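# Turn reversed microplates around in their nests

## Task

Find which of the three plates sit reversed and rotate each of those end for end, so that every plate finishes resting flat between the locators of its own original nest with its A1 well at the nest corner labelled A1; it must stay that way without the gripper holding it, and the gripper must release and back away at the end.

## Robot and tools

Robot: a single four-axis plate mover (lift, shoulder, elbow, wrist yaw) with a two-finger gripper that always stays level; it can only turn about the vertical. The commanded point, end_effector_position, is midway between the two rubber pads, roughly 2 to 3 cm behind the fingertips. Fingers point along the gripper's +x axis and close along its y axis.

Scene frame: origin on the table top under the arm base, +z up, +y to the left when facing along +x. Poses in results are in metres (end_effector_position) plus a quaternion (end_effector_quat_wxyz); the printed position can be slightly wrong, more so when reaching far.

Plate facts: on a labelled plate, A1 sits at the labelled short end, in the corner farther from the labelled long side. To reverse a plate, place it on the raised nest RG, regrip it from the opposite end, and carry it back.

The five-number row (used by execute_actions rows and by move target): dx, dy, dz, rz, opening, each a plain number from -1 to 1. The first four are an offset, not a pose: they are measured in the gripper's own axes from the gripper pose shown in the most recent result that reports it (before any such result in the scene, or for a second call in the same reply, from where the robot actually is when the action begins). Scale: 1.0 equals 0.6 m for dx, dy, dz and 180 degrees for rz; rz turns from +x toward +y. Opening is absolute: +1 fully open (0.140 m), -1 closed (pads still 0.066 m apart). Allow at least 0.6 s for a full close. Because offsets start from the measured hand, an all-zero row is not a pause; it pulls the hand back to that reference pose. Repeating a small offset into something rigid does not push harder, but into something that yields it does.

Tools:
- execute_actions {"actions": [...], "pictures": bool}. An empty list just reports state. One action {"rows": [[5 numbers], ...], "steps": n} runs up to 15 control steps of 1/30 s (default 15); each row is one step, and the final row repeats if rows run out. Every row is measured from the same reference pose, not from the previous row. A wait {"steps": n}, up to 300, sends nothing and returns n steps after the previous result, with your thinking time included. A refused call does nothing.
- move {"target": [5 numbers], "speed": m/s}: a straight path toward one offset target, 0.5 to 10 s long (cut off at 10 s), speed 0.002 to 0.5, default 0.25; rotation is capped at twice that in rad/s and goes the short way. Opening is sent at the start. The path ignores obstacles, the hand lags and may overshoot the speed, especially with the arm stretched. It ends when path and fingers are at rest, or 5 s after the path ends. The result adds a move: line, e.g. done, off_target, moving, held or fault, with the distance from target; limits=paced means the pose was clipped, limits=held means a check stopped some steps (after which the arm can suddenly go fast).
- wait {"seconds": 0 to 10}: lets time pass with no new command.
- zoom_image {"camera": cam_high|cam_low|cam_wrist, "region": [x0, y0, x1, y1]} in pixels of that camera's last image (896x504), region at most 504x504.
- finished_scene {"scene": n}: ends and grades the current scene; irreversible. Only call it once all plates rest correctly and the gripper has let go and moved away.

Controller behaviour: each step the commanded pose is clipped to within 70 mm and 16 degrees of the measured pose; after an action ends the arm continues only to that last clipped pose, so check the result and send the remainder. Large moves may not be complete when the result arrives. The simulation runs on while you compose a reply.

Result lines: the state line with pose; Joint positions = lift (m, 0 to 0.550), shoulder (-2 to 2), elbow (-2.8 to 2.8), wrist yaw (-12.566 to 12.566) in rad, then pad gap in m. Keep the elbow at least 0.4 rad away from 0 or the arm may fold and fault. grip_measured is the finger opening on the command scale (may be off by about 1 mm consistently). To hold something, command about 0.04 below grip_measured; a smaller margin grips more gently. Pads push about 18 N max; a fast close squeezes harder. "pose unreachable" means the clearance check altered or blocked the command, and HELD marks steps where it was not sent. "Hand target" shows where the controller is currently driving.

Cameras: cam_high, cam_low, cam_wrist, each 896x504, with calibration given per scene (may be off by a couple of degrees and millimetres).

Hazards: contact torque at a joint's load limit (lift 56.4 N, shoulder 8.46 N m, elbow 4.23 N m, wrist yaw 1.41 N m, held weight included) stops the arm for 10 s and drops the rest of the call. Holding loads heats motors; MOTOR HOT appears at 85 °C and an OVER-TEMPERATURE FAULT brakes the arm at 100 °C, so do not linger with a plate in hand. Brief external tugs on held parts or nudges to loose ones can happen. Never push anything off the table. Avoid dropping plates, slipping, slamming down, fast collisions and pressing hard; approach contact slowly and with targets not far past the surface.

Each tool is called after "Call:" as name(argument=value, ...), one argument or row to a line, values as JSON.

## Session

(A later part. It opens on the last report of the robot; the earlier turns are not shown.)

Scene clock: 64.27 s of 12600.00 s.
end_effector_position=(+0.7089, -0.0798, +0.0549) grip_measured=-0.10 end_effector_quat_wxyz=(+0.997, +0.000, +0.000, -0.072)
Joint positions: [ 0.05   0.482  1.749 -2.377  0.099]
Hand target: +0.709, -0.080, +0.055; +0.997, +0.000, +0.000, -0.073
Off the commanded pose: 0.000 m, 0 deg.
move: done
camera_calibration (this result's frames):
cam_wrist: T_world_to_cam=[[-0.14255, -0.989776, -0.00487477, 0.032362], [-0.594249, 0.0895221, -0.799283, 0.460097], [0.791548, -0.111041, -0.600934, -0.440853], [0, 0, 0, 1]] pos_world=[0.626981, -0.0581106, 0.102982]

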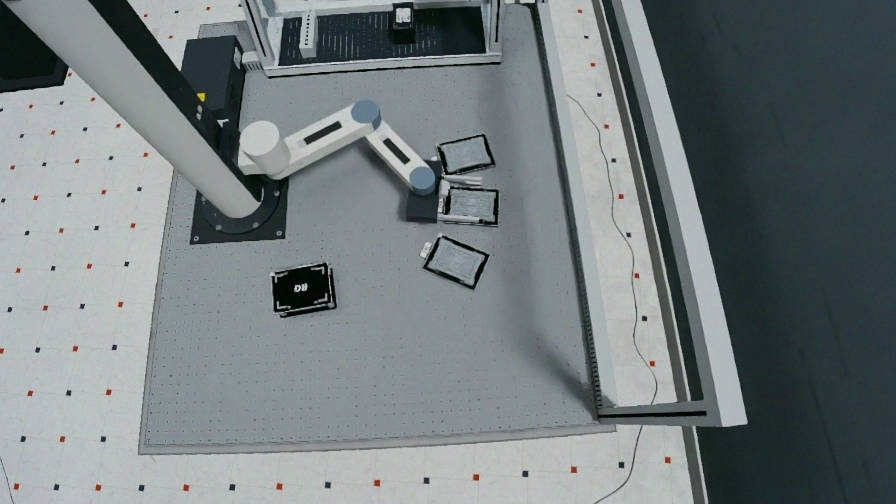

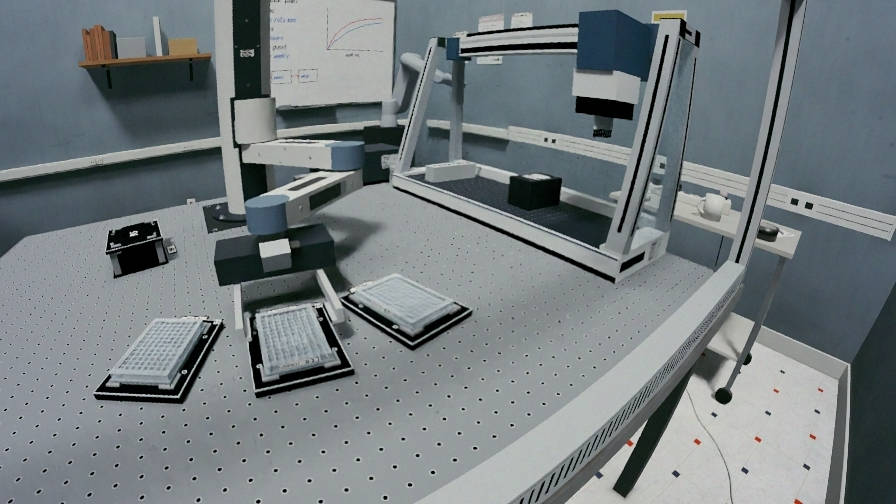

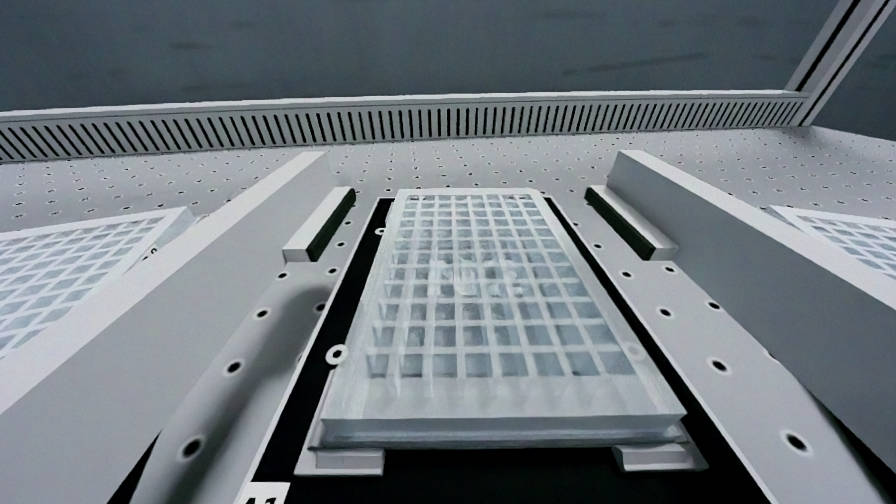

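Call:
move(
  target=[0.0078, -0.004, -0.04, 0.001, -0.2],
  speed=0.08,
)

Scene clock: 69.93 s of 12600.00 s.
end_effector_position=(+0.7132, -0.0827, +0.0309) grip_measured=-0.20 end_effector_quat_wxyz=(+0.997, +0.000, +0.000, -0.071)
Joint positions: [ 0.026  0.463  1.778 -2.383  0.096]
Hand target: +0.713, -0.083, +0.031; +0.997, +0.000, +0.000, -0.071
Off the commanded pose: 0.000 m, 0 deg.
After step 90, 1.97 s passed at rest.
move: done
camera_calibration (this result's frames):
cam_wrist: T_world_to_cam=[[-0.13912, -0.990263, -0.00487477, 0.0274433], [-0.594555, 0.0874628, -0.799283, 0.443722], [0.791928, -0.108298, -0.600934, -0.459069], [0, 0, 0, 1]] pos_world=[0.631185, -0.0613495, 0.0789227]

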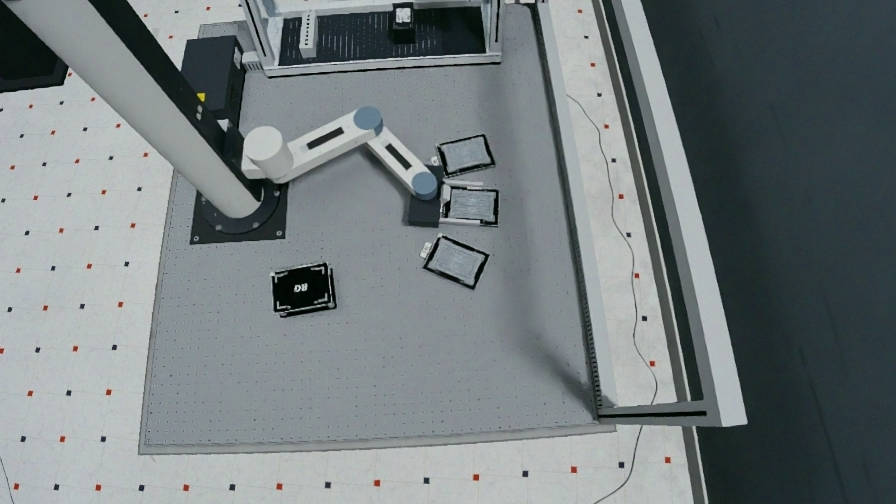

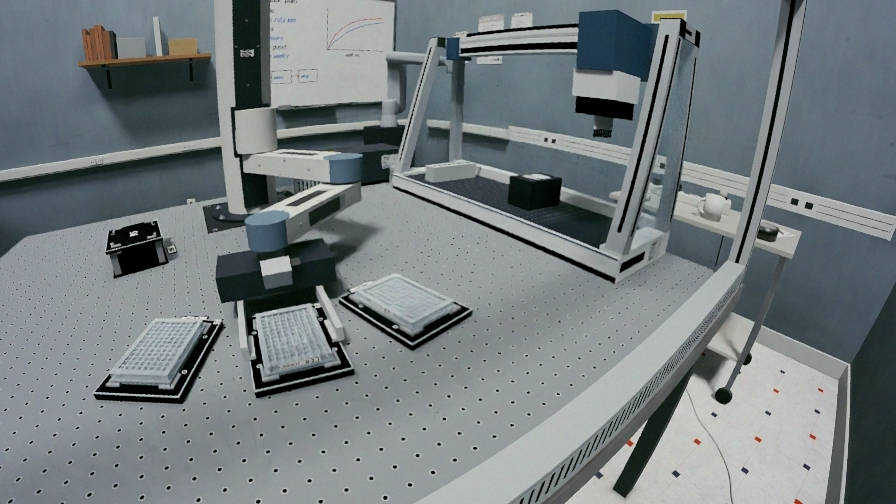

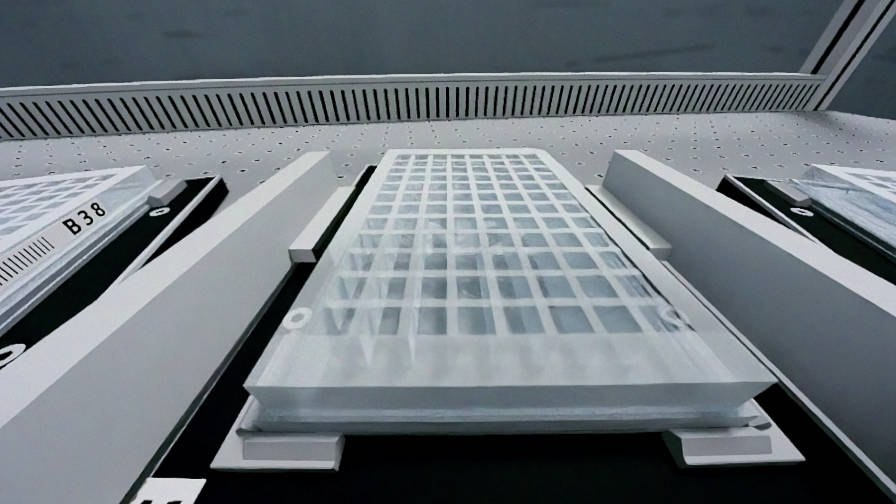

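Call:
execute_actions(
  actions=[
    {"rows": [[0,0.0005,0,0.001,-0.3],[0,0.0005,0,0.001,-0.38],[0,0.0005,0,0.001,-0.43],[0,0.0005,0,0.001,-0.46],[0,0.0005,0,0.001,-0.48],[0,0.0005,0,0.001,-0.49],[0,0.0005,0,0.001,-0.50],[0,0.0005,0,0.001,-0.51],[0,0.0005,0,0.001,-0.52],[0,0.0005,0,0.001,-0.53],[0,0.0005,0,0.001,-0.54],[0,0.0005,0,0.001,-0.55],[0,0.0005,0,0.001,-0.56]], "steps": 15},
  ],
)

Call:
move(
  target=[0, 0, 0.065, 0, -0.56],
  speed=0.12,
)

Call:
move(
  target=[-0.7627, -0.5048, 0.065, -0.9177, -0.56],
  speed=0.5,
)

Scene clock: 72.33 s of 12600.00 s.
end_effector_position=(+0.7133, -0.0823, +0.0309) grip_measured=-0.51 end_effector_quat_wxyz=(+0.998, +0.000, +0.000, -0.069)
Joint positions: [ 0.026  0.463  1.778 -2.379  0.084]
Hand target: +0.713, -0.082, +0.031; +0.998, +0.000, +0.000, -0.069
Off the commanded pose: 0.000 m, 0 deg.
Steps of this call (steps 1 to 57: nothing new was sent; steps 58 to 72: all 15 steps of this action). Readings (end_effector_position):
58: (+0.7132, -0.0827, +0.0309)
59: (+0.7133, -0.0823, +0.0309)
61: (+0.7133, -0.0823, +0.0309)
65: (+0.7133, -0.0823, +0.0309)
72: the state above
camera_calibration (this result's frames):
cam_wrist: T_world_to_cam=[[-0.135918, -0.990708, -0.00487477, 0.0255188], [-0.594835, 0.0855401, -0.799283, 0.443764], [0.792274, -0.105737, -0.600934, -0.459107], [0, 0, 0, 1]] pos_world=[0.631173, -0.0612227, 0.0789242]

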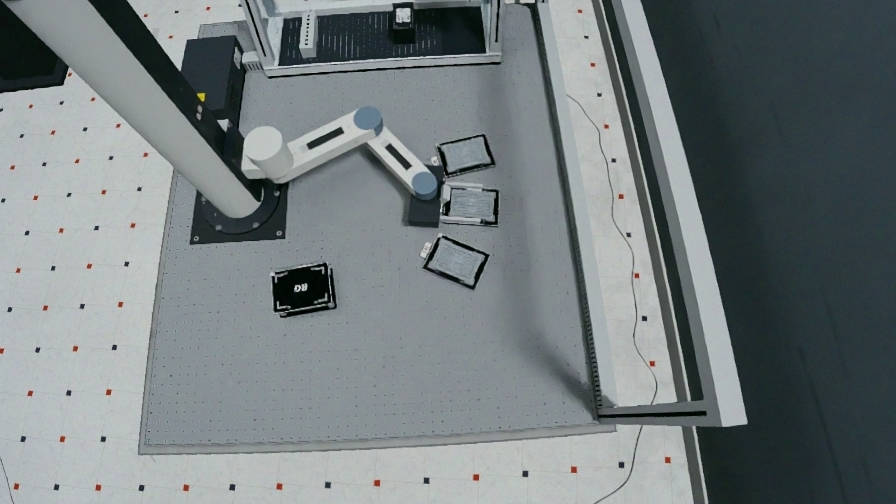

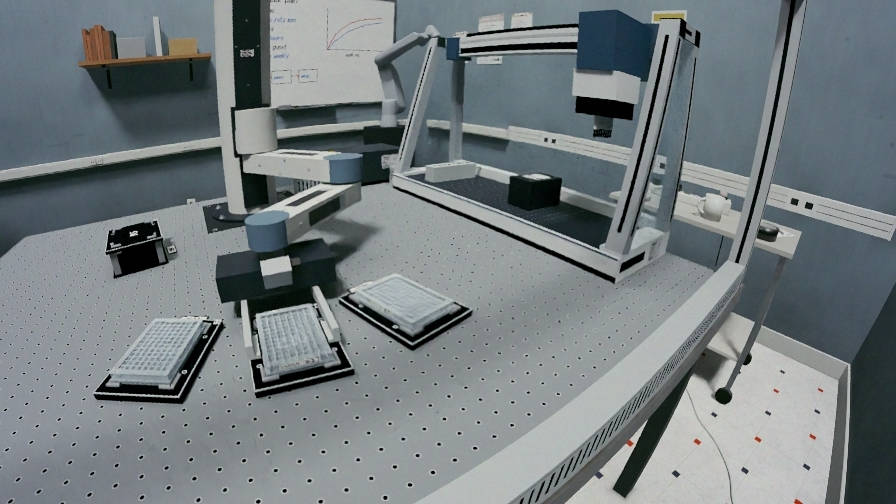

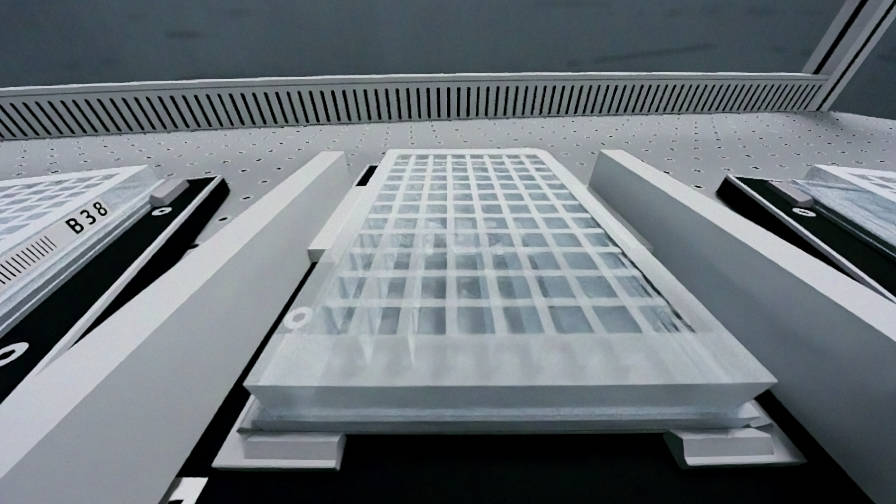

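Scene clock: 73.30 s of 12600.00 s.
end_effector_position=(+0.7133, -0.0823, +0.0699) grip_measured=-0.51 end_effector_quat_wxyz=(+0.998, +0.000, +0.000, -0.069)
Joint positions: [ 0.065  0.463  1.778 -2.379  0.084]
Hand target: +0.713, -0.082, +0.070; +0.998, +0.000, +0.000, -0.069
Off the commanded pose: 0.000 m, 0 deg.
move: done
camera_calibration (this result's frames):
cam_wrist: T_world_to_cam=[[-0.135881, -0.990713, -0.00487477, 0.025694], [-0.594838, 0.0855175, -0.799283, 0.474977], [0.792278, -0.105707, -0.600934, -0.435647], [0, 0, 0, 1]] pos_world=[0.631179, -0.0612146, 0.117971]

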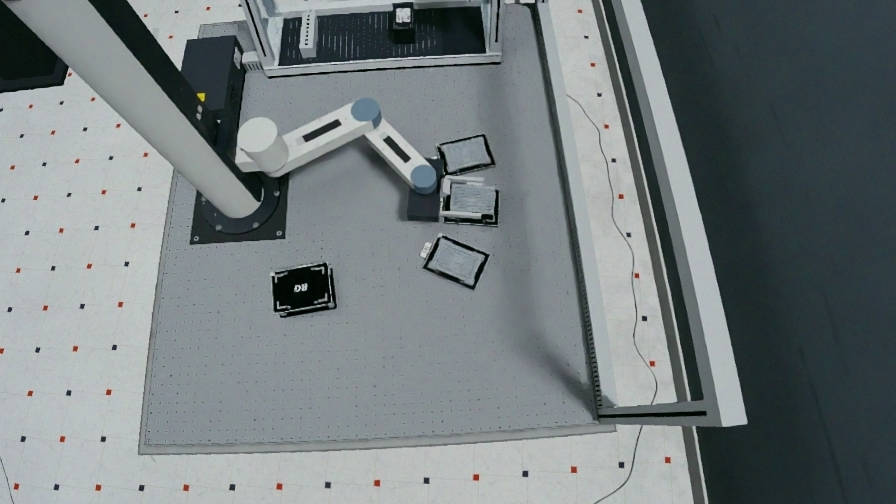

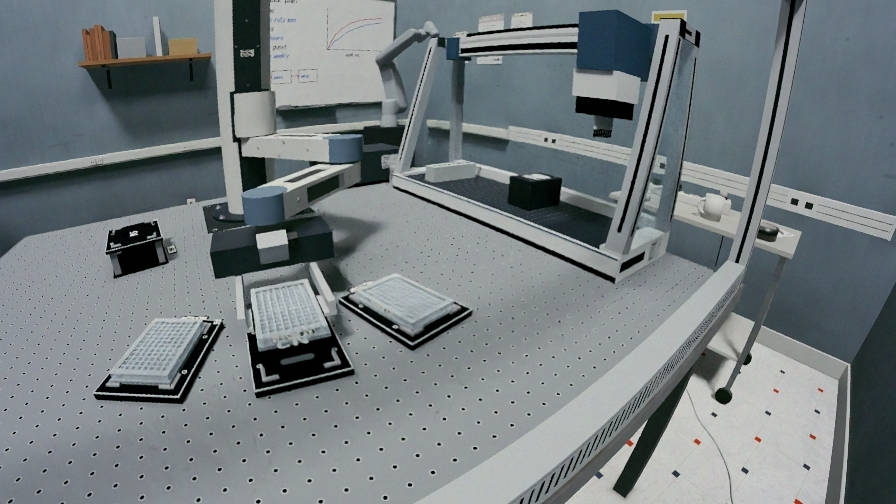

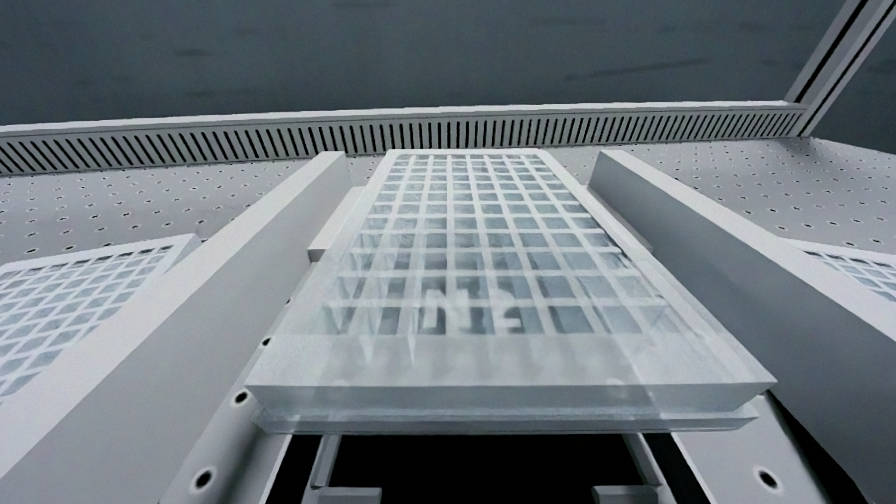

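Scene clock: 76.67 s of 12600.00 s.
end_effector_position=(+0.2184, -0.3194, +0.1089) grip_measured=-0.51 end_effector_quat_wxyz=(-0.060, -0.000, -0.000, +0.998)
Joint positions: [ 0.104 -0.285  1.488 -4.224  0.084]
Hand target: +0.219, -0.319, +0.109; -0.060, -0.000, -0.000, +0.998
Off the commanded pose: 0.000 m, 0 deg.
move: done
camera_calibration (this result's frames):
cam_wrist: T_world_to_cam=[[-0.121777, 0.992545, -0.00487477, 0.354175], [0.596943, 0.0693145, -0.799283, -0.0334533], [-0.792987, -0.100244, -0.600934, 0.302745], [0, 0, 0, 1]] pos_world=[0.303173, -0.318867, 0.156918]

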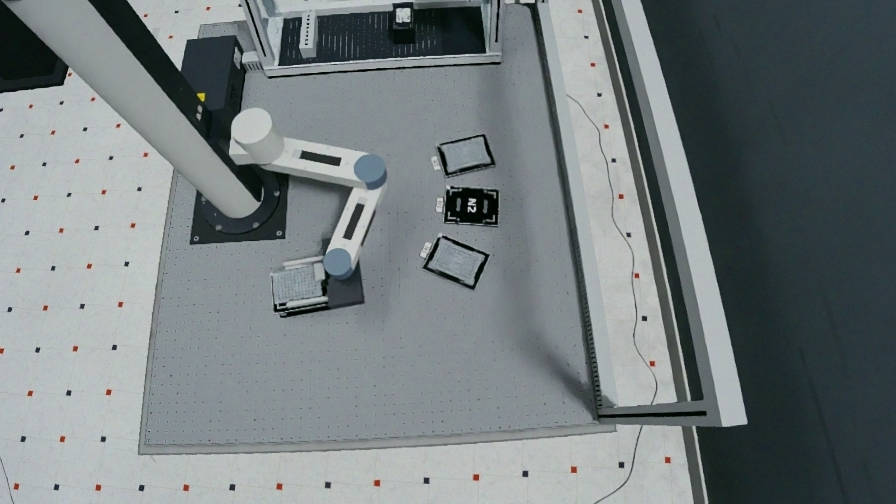

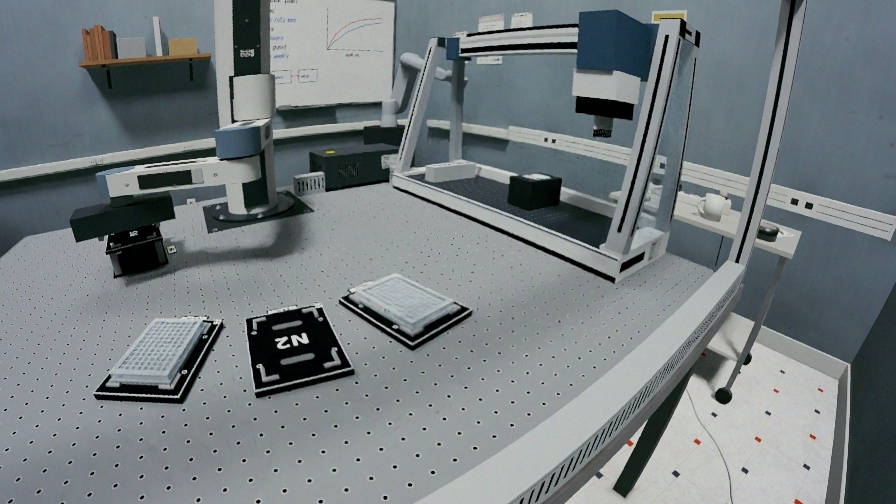

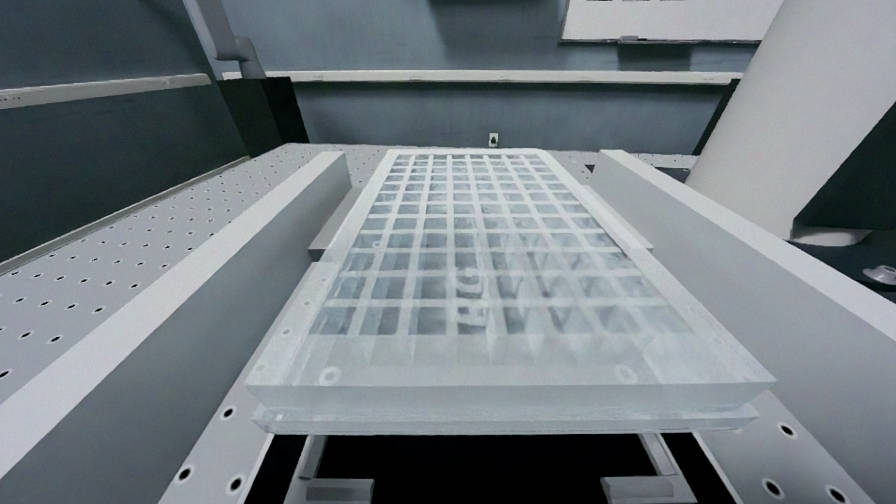

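Call:
move(
  target=[0, 0.0003, -0.0502, 0, -0.56],
  speed=0.035,
)

Call:
execute_actions(
  actions=[
    {"rows": [[0,0,0,0,-0.5],[0,0,0,0,-0.4],[0,0,0,0,-0.2]], "steps": 9},
  ],
  pictures=false,
)

Call:
move(
  target=[0, 0, 0.035, 0, -0.2],
  speed=0.2,
)

Call:
move(
  target=[-0.0098, 0.0006, 0, 0.999, -0.2],
  speed=0.5,
)

Scene clock: 79.23 s of 12600.00 s.
end_effector_position=(+0.2185, -0.3196, +0.0788) grip_measured=-0.51 end_effector_quat_wxyz=(-0.060, -0.000, -0.000, +0.998)
Joint positions: [ 0.074 -0.285  1.489 -4.225  0.084]
Hand target: +0.218, -0.320, +0.079; -0.060, -0.000, -0.000, +0.998
Off the commanded pose: 0.000 m, 0 deg.
move: done
camera_calibration (this result's frames):
cam_wrist: T_world_to_cam=[[-0.122093, 0.992507, -0.00487477, 0.354256], [0.596921, 0.0695044, -0.799283, -0.0574325], [-0.792955, -0.100497, -0.600934, 0.284646], [0, 0, 0, 1]] pos_world=[0.303246, -0.319003, 0.126876]

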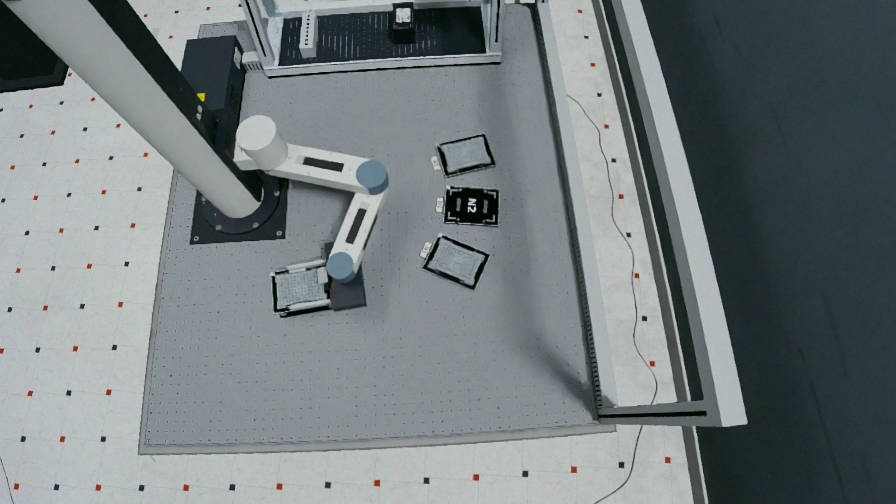

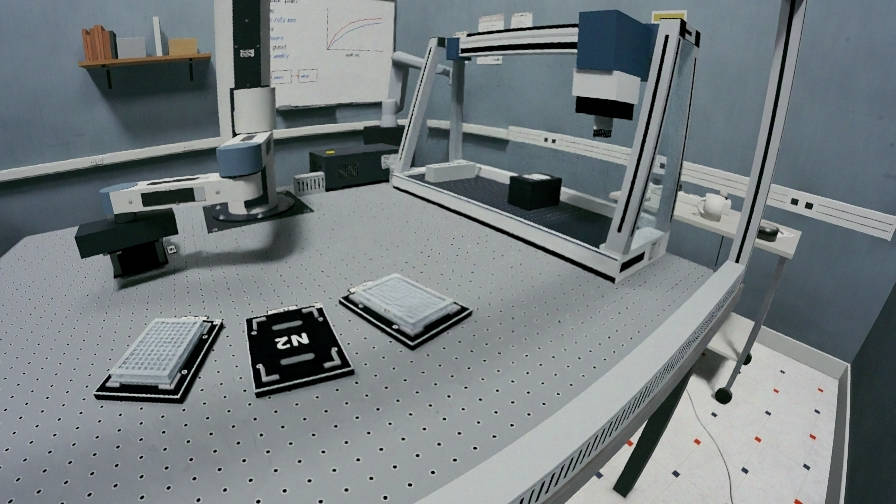

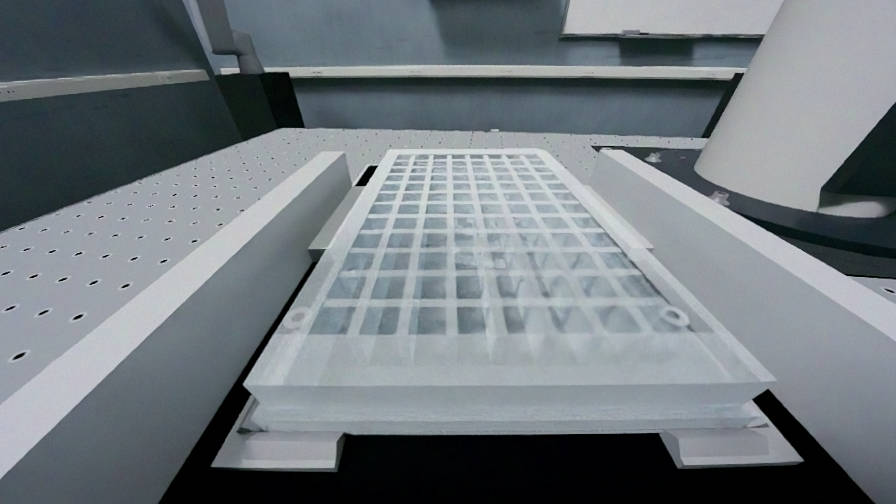

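Scene clock: 79.53 s of 12600.00 s.
end_effector_position=(+0.2185, -0.3196, +0.0789) grip_measured=-0.20 end_effector_quat_wxyz=(-0.060, -0.000, -0.000, +0.998)
Joint positions: [ 0.074 -0.285  1.489 -4.225  0.096]
Hand target: +0.218, -0.320, +0.079; -0.060, -0.000, -0.000, +0.998
Off the commanded pose: 0.000 m, 0 deg.
Steps of this call (steps 1 to 9: all 9 steps of this action). Readings (end_effector_position):
1: (+0.2185, -0.3196, +0.0788)
2: (+0.2185, -0.3196, +0.0789)
4: (+0.2185, -0.3196, +0.0789)
8: (+0.2185, -0.3196, +0.0789)
9: the state above

Scene clock: 80.47 s of 12600.00 s.
end_effector_position=(+0.2185, -0.3196, +0.0999) grip_measured=-0.20 end_effector_quat_wxyz=(-0.060, -0.000, -0.000, +0.998)
Joint positions: [ 0.095 -0.285  1.489 -4.225  0.096]
Hand target: +0.218, -0.320, +0.100; -0.060, -0.000, -0.000, +0.998
Off the commanded pose: 0.000 m, 0 deg.
move: done
camera_calibration (this result's frames):
cam_wrist: T_world_to_cam=[[-0.122127, 0.992502, -0.00487477, 0.354368], [0.596919, 0.0695251, -0.799283, -0.0405906], [-0.792952, -0.100524, -0.600934, 0.297304], [0, 0, 0, 1]] pos_world=[0.303255, -0.319003, 0.147944]

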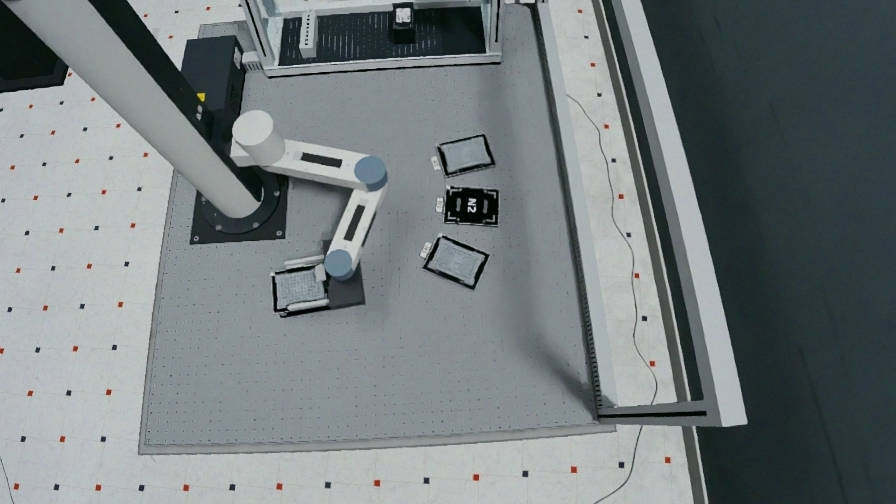

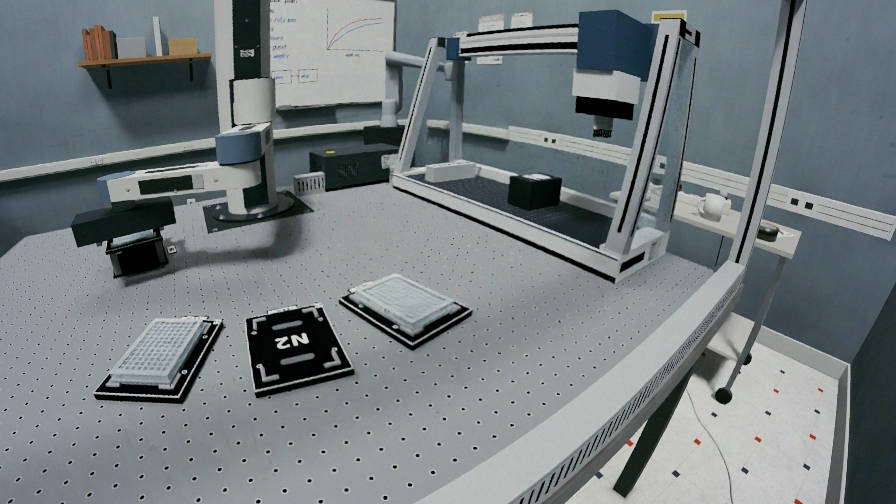

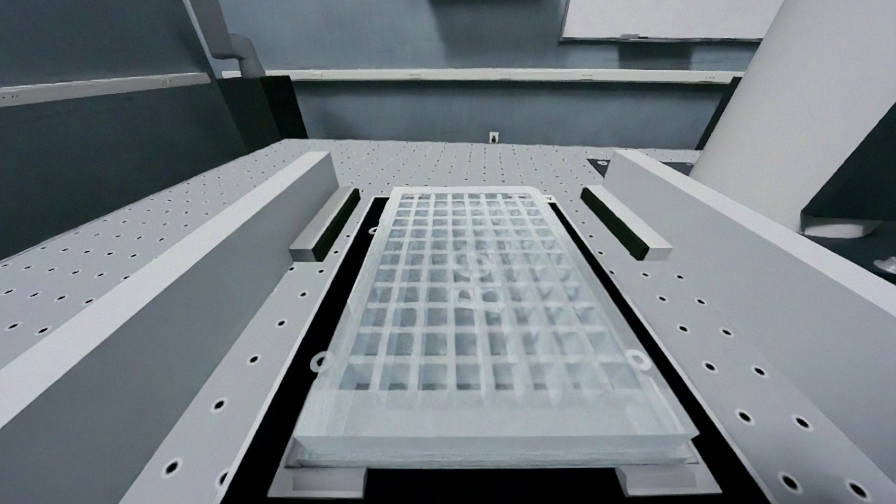

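Scene clock: 84.03 s of 12600.00 s.
end_effector_position=(+0.2246, -0.3196, +0.0999) grip_measured=-0.20 end_effector_quat_wxyz=(+0.998, +0.000, +0.000, +0.059)
Joint positions: [ 0.095 -1.075  1.458 -0.265  0.096]
Hand target: +0.224, -0.320, +0.100; +0.998, +0.000, +0.000, +0.059
Off the commanded pose: 0.000 m, 0 deg.
move: done
camera_calibration (this result's frames):
cam_wrist: T_world_to_cam=[[0.119222, -0.992856, -0.00487477, -0.333549], [-0.59712, -0.0677778, -0.799283, 0.180051], [0.793243, 0.0982031, -0.600934, 0.00942009], [0, 0, 0, 1]] pos_world=[0.139806, -0.319888, 0.147946]

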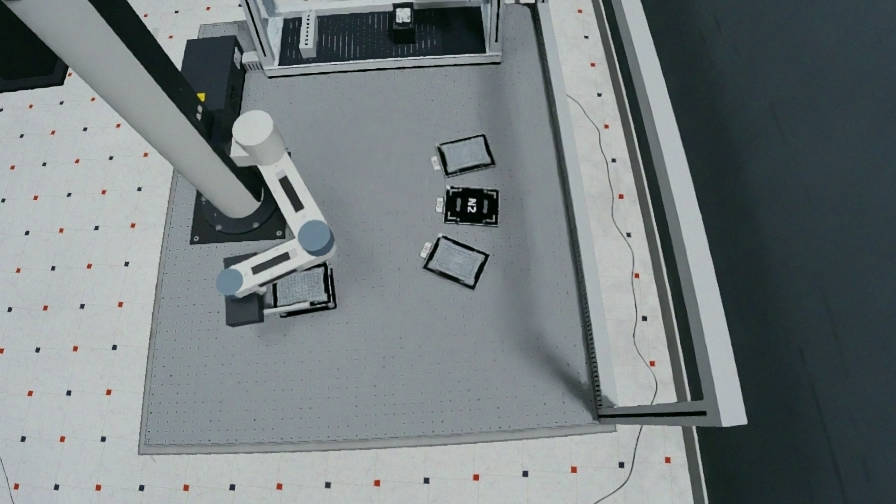

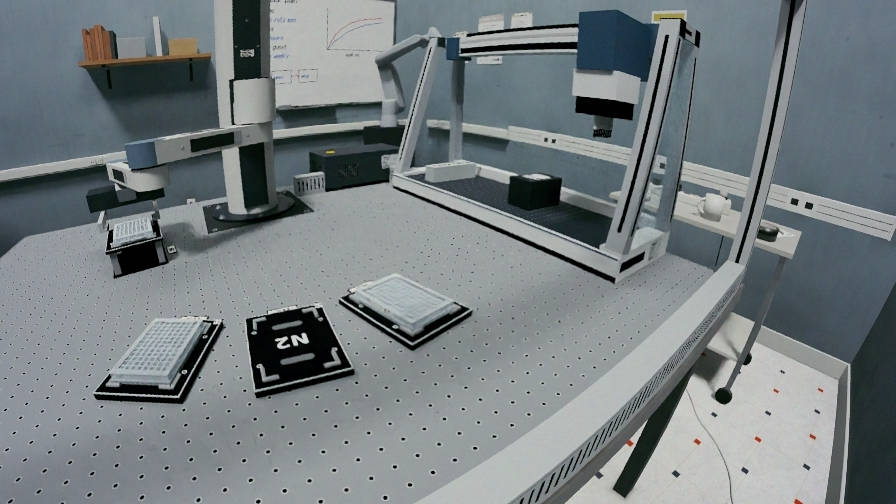

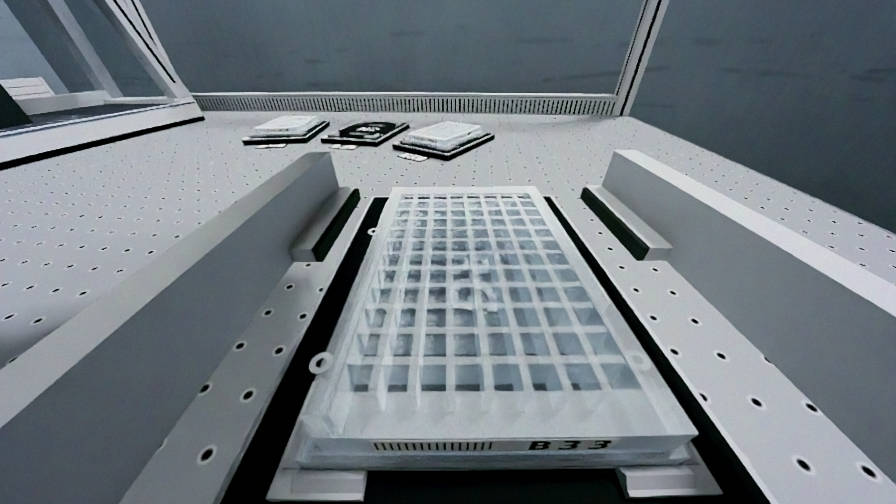

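Call:
move(
  target=[-0.0005, 0.0006, -0.035, 0.001, -0.25],
  speed=0.08,
)

Call:
execute_actions(
  actions=[
    {"rows": [[0,0,0,0,-0.33],[0,0,0,0,-0.4],[0,0,0,0,-0.44],[0,0,0,0,-0.47],[0,0,0,0,-0.49],[0,0,0,0,-0.50],[0,0,0,0,-0.51],[0,0,0,0,-0.52],[0,0,0,0,-0.53],[0,0,0,0,-0.54],[0,0,0,0,-0.55],[0,0,0,0,-0.56]], "steps": 15},
  ],
  pictures=false,
)

Call:
move(
  target=[0, 0, 0.04, 0, -0.56],
  speed=0.1,
)

Call:
move(
  target=[0.8567, 0.2938, -0.035, -0.0825, -0.56],
  speed=0.4,
)

Scene clock: 86.73 s of 12600.00 s.
end_effector_position=(+0.2243, -0.3192, +0.0788) grip_measured=-0.25 end_effector_quat_wxyz=(+0.998, +0.000, +0.000, +0.060)
Joint positions: [ 0.074 -1.076  1.459 -0.262  0.094]
Hand target: +0.224, -0.319, +0.079; +0.998, +0.000, +0.000, +0.060
Off the commanded pose: 0.000 m, 0 deg.
move: done
camera_calibration (this result's frames):
cam_wrist: T_world_to_cam=[[0.122165, -0.992498, -0.00487477, -0.333864], [-0.596916, -0.0695476, -0.799283, 0.162471], [0.792948, 0.100554, -0.600934, -0.00223927], [0, 0, 0, 1]] pos_world=[0.139544, -0.319835, 0.126887]

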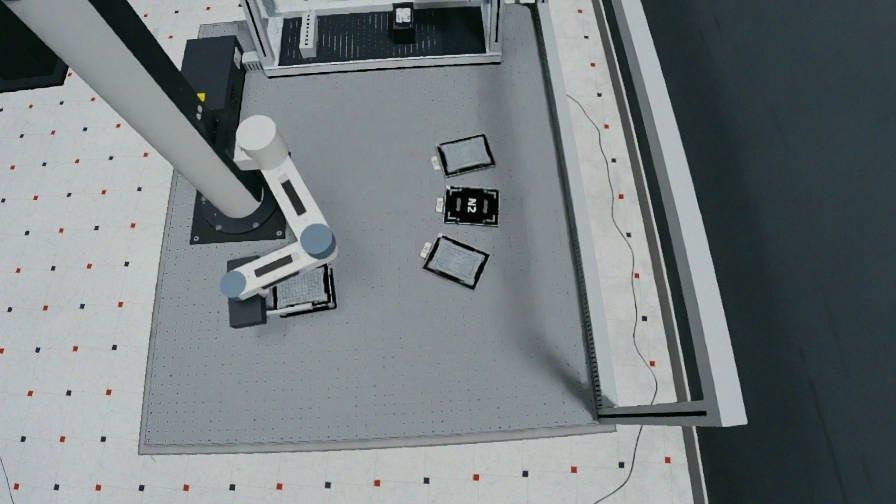

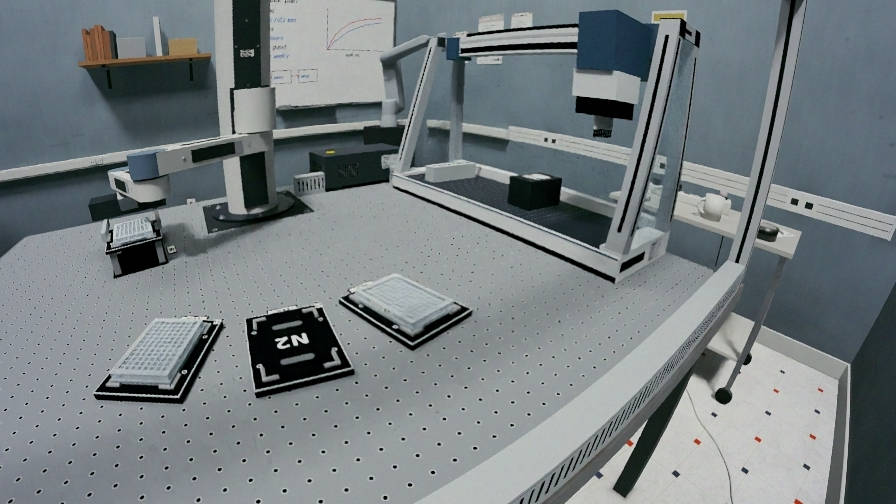

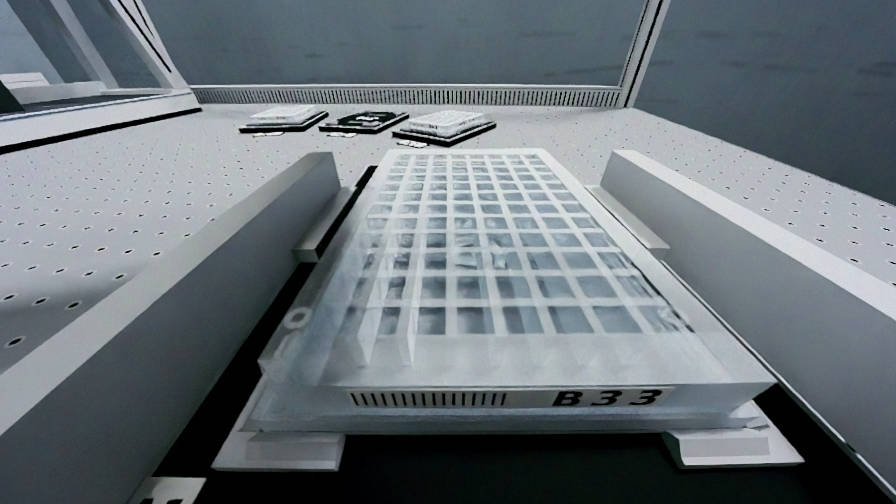

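Scene clock: 87.23 s of 12600.00 s.
end_effector_position=(+0.2243, -0.3192, +0.0788) grip_measured=-0.51 end_effector_quat_wxyz=(+0.998, +0.000, +0.000, +0.060)
Joint positions: [ 0.074 -1.076  1.459 -0.262  0.084]
Hand target: +0.224, -0.319, +0.079; +0.998, +0.000, +0.000, +0.060
Off the commanded pose: 0.000 m, 0 deg.
Steps of this call (steps 1 to 15: all 15 steps of this action). Readings (end_effector_position):
1: (+0.2243, -0.3192, +0.0788)
2: (+0.2243, -0.3192, +0.0788)
4: (+0.2243, -0.3192, +0.0788)
8: (+0.2243, -0.3192, +0.0788)
15: the state above

Scene clock: 88.17 s of 12600.00 s.
end_effector_position=(+0.2243, -0.3192, +0.1029) grip_measured=-0.51 end_effector_quat_wxyz=(+0.998, +0.000, +0.000, +0.060)
Joint positions: [ 0.098 -1.076  1.459 -0.262  0.084]
Hand target: +0.224, -0.319, +0.103; +0.998, +0.000, +0.000, +0.060
Off the commanded pose: 0.000 m, 0 deg.
move: done
camera_calibration (this result's frames):
cam_wrist: T_world_to_cam=[[0.122214, -0.992492, -0.00487477, -0.333757], [-0.596913, -0.0695769, -0.799283, 0.181688], [0.792943, 0.100593, -0.600934, 0.0122185], [0, 0, 0, 1]] pos_world=[0.139553, -0.319838, 0.150936]

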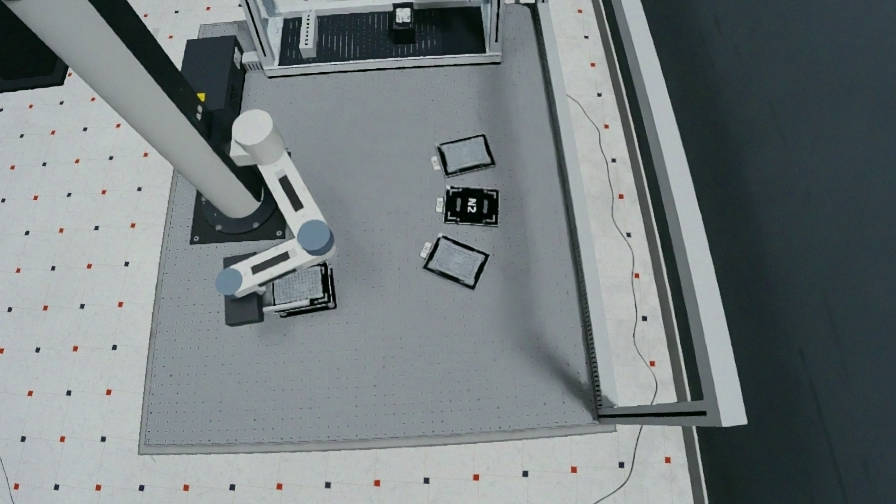

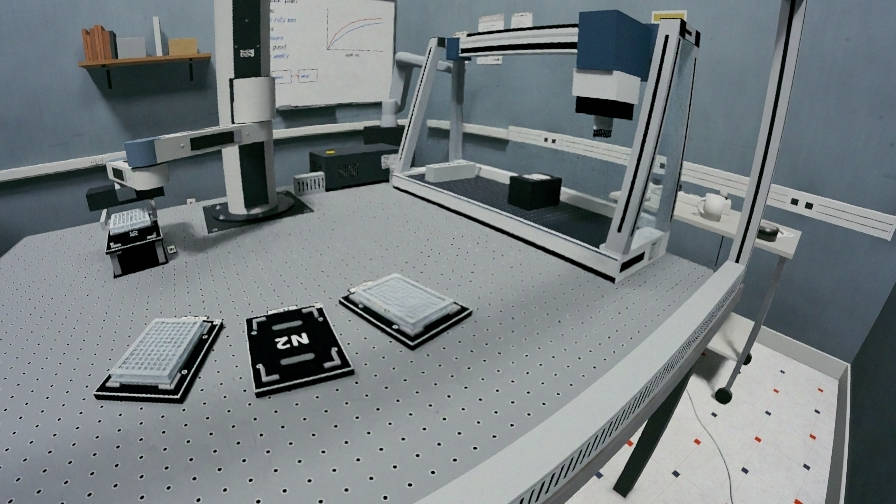

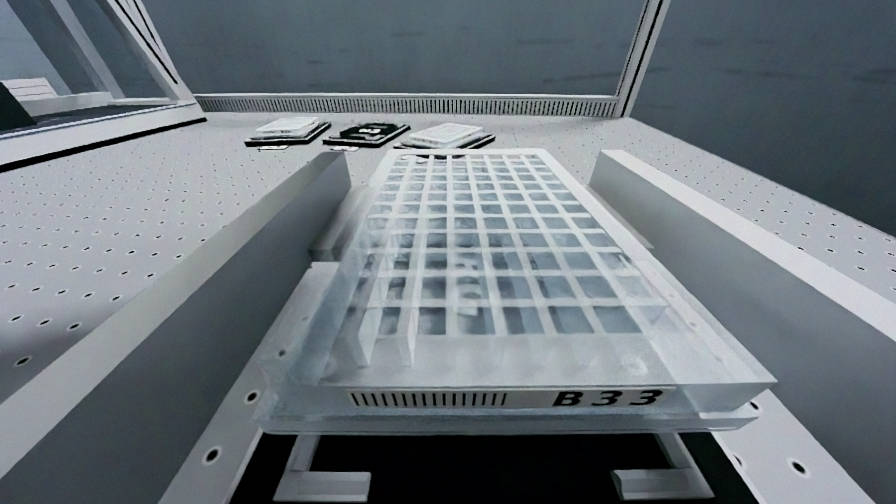

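Scene clock: 90.23 s of 12600.00 s.
end_effector_position=(+0.7130, -0.0820, +0.0819) grip_measured=-0.51 end_effector_quat_wxyz=(+0.998, +0.000, +0.000, -0.069)
Joint positions: [ 0.077  0.464  1.776 -2.379  0.084]
Hand target: +0.713, -0.082, +0.082; +0.998, +0.000, +0.000, -0.069
Off the commanded pose: 0.001 m, 0 deg.
move: done; limits=paced
camera_calibration (this result's frames):
cam_wrist: T_world_to_cam=[[-0.136101, -0.990683, -0.00487477, 0.0261702], [-0.594819, 0.0856501, -0.799283, 0.484392], [0.792254, -0.105884, -0.600934, -0.428213], [0, 0, 0, 1]] pos_world=[0.630941, -0.0609028, 0.129966]

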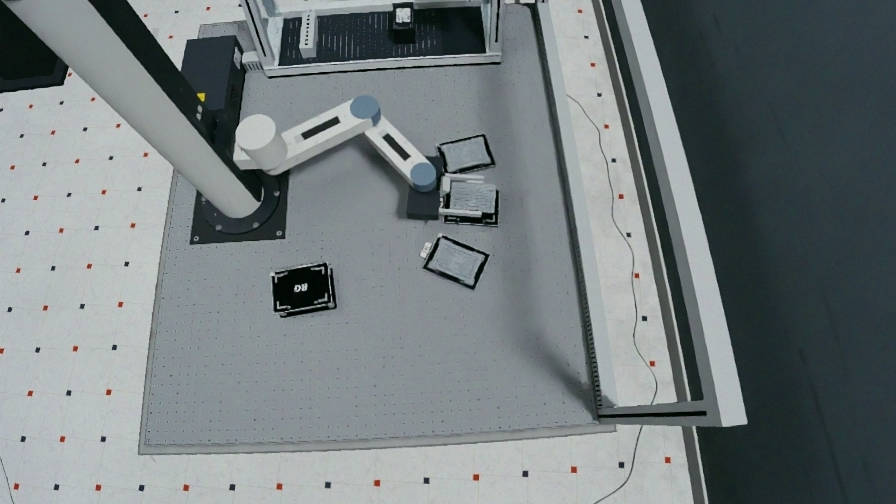

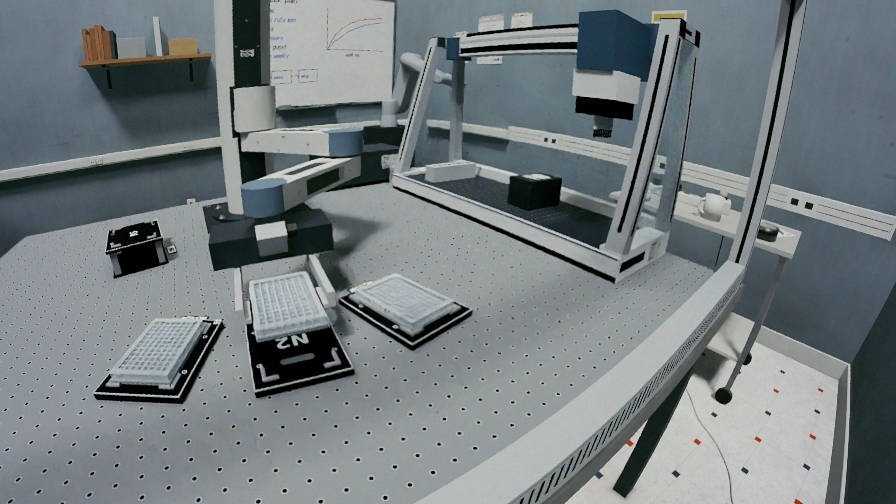

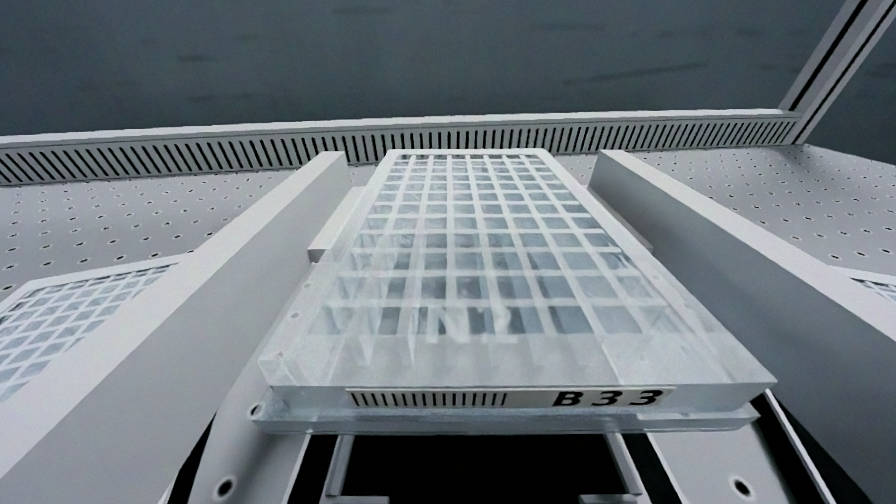

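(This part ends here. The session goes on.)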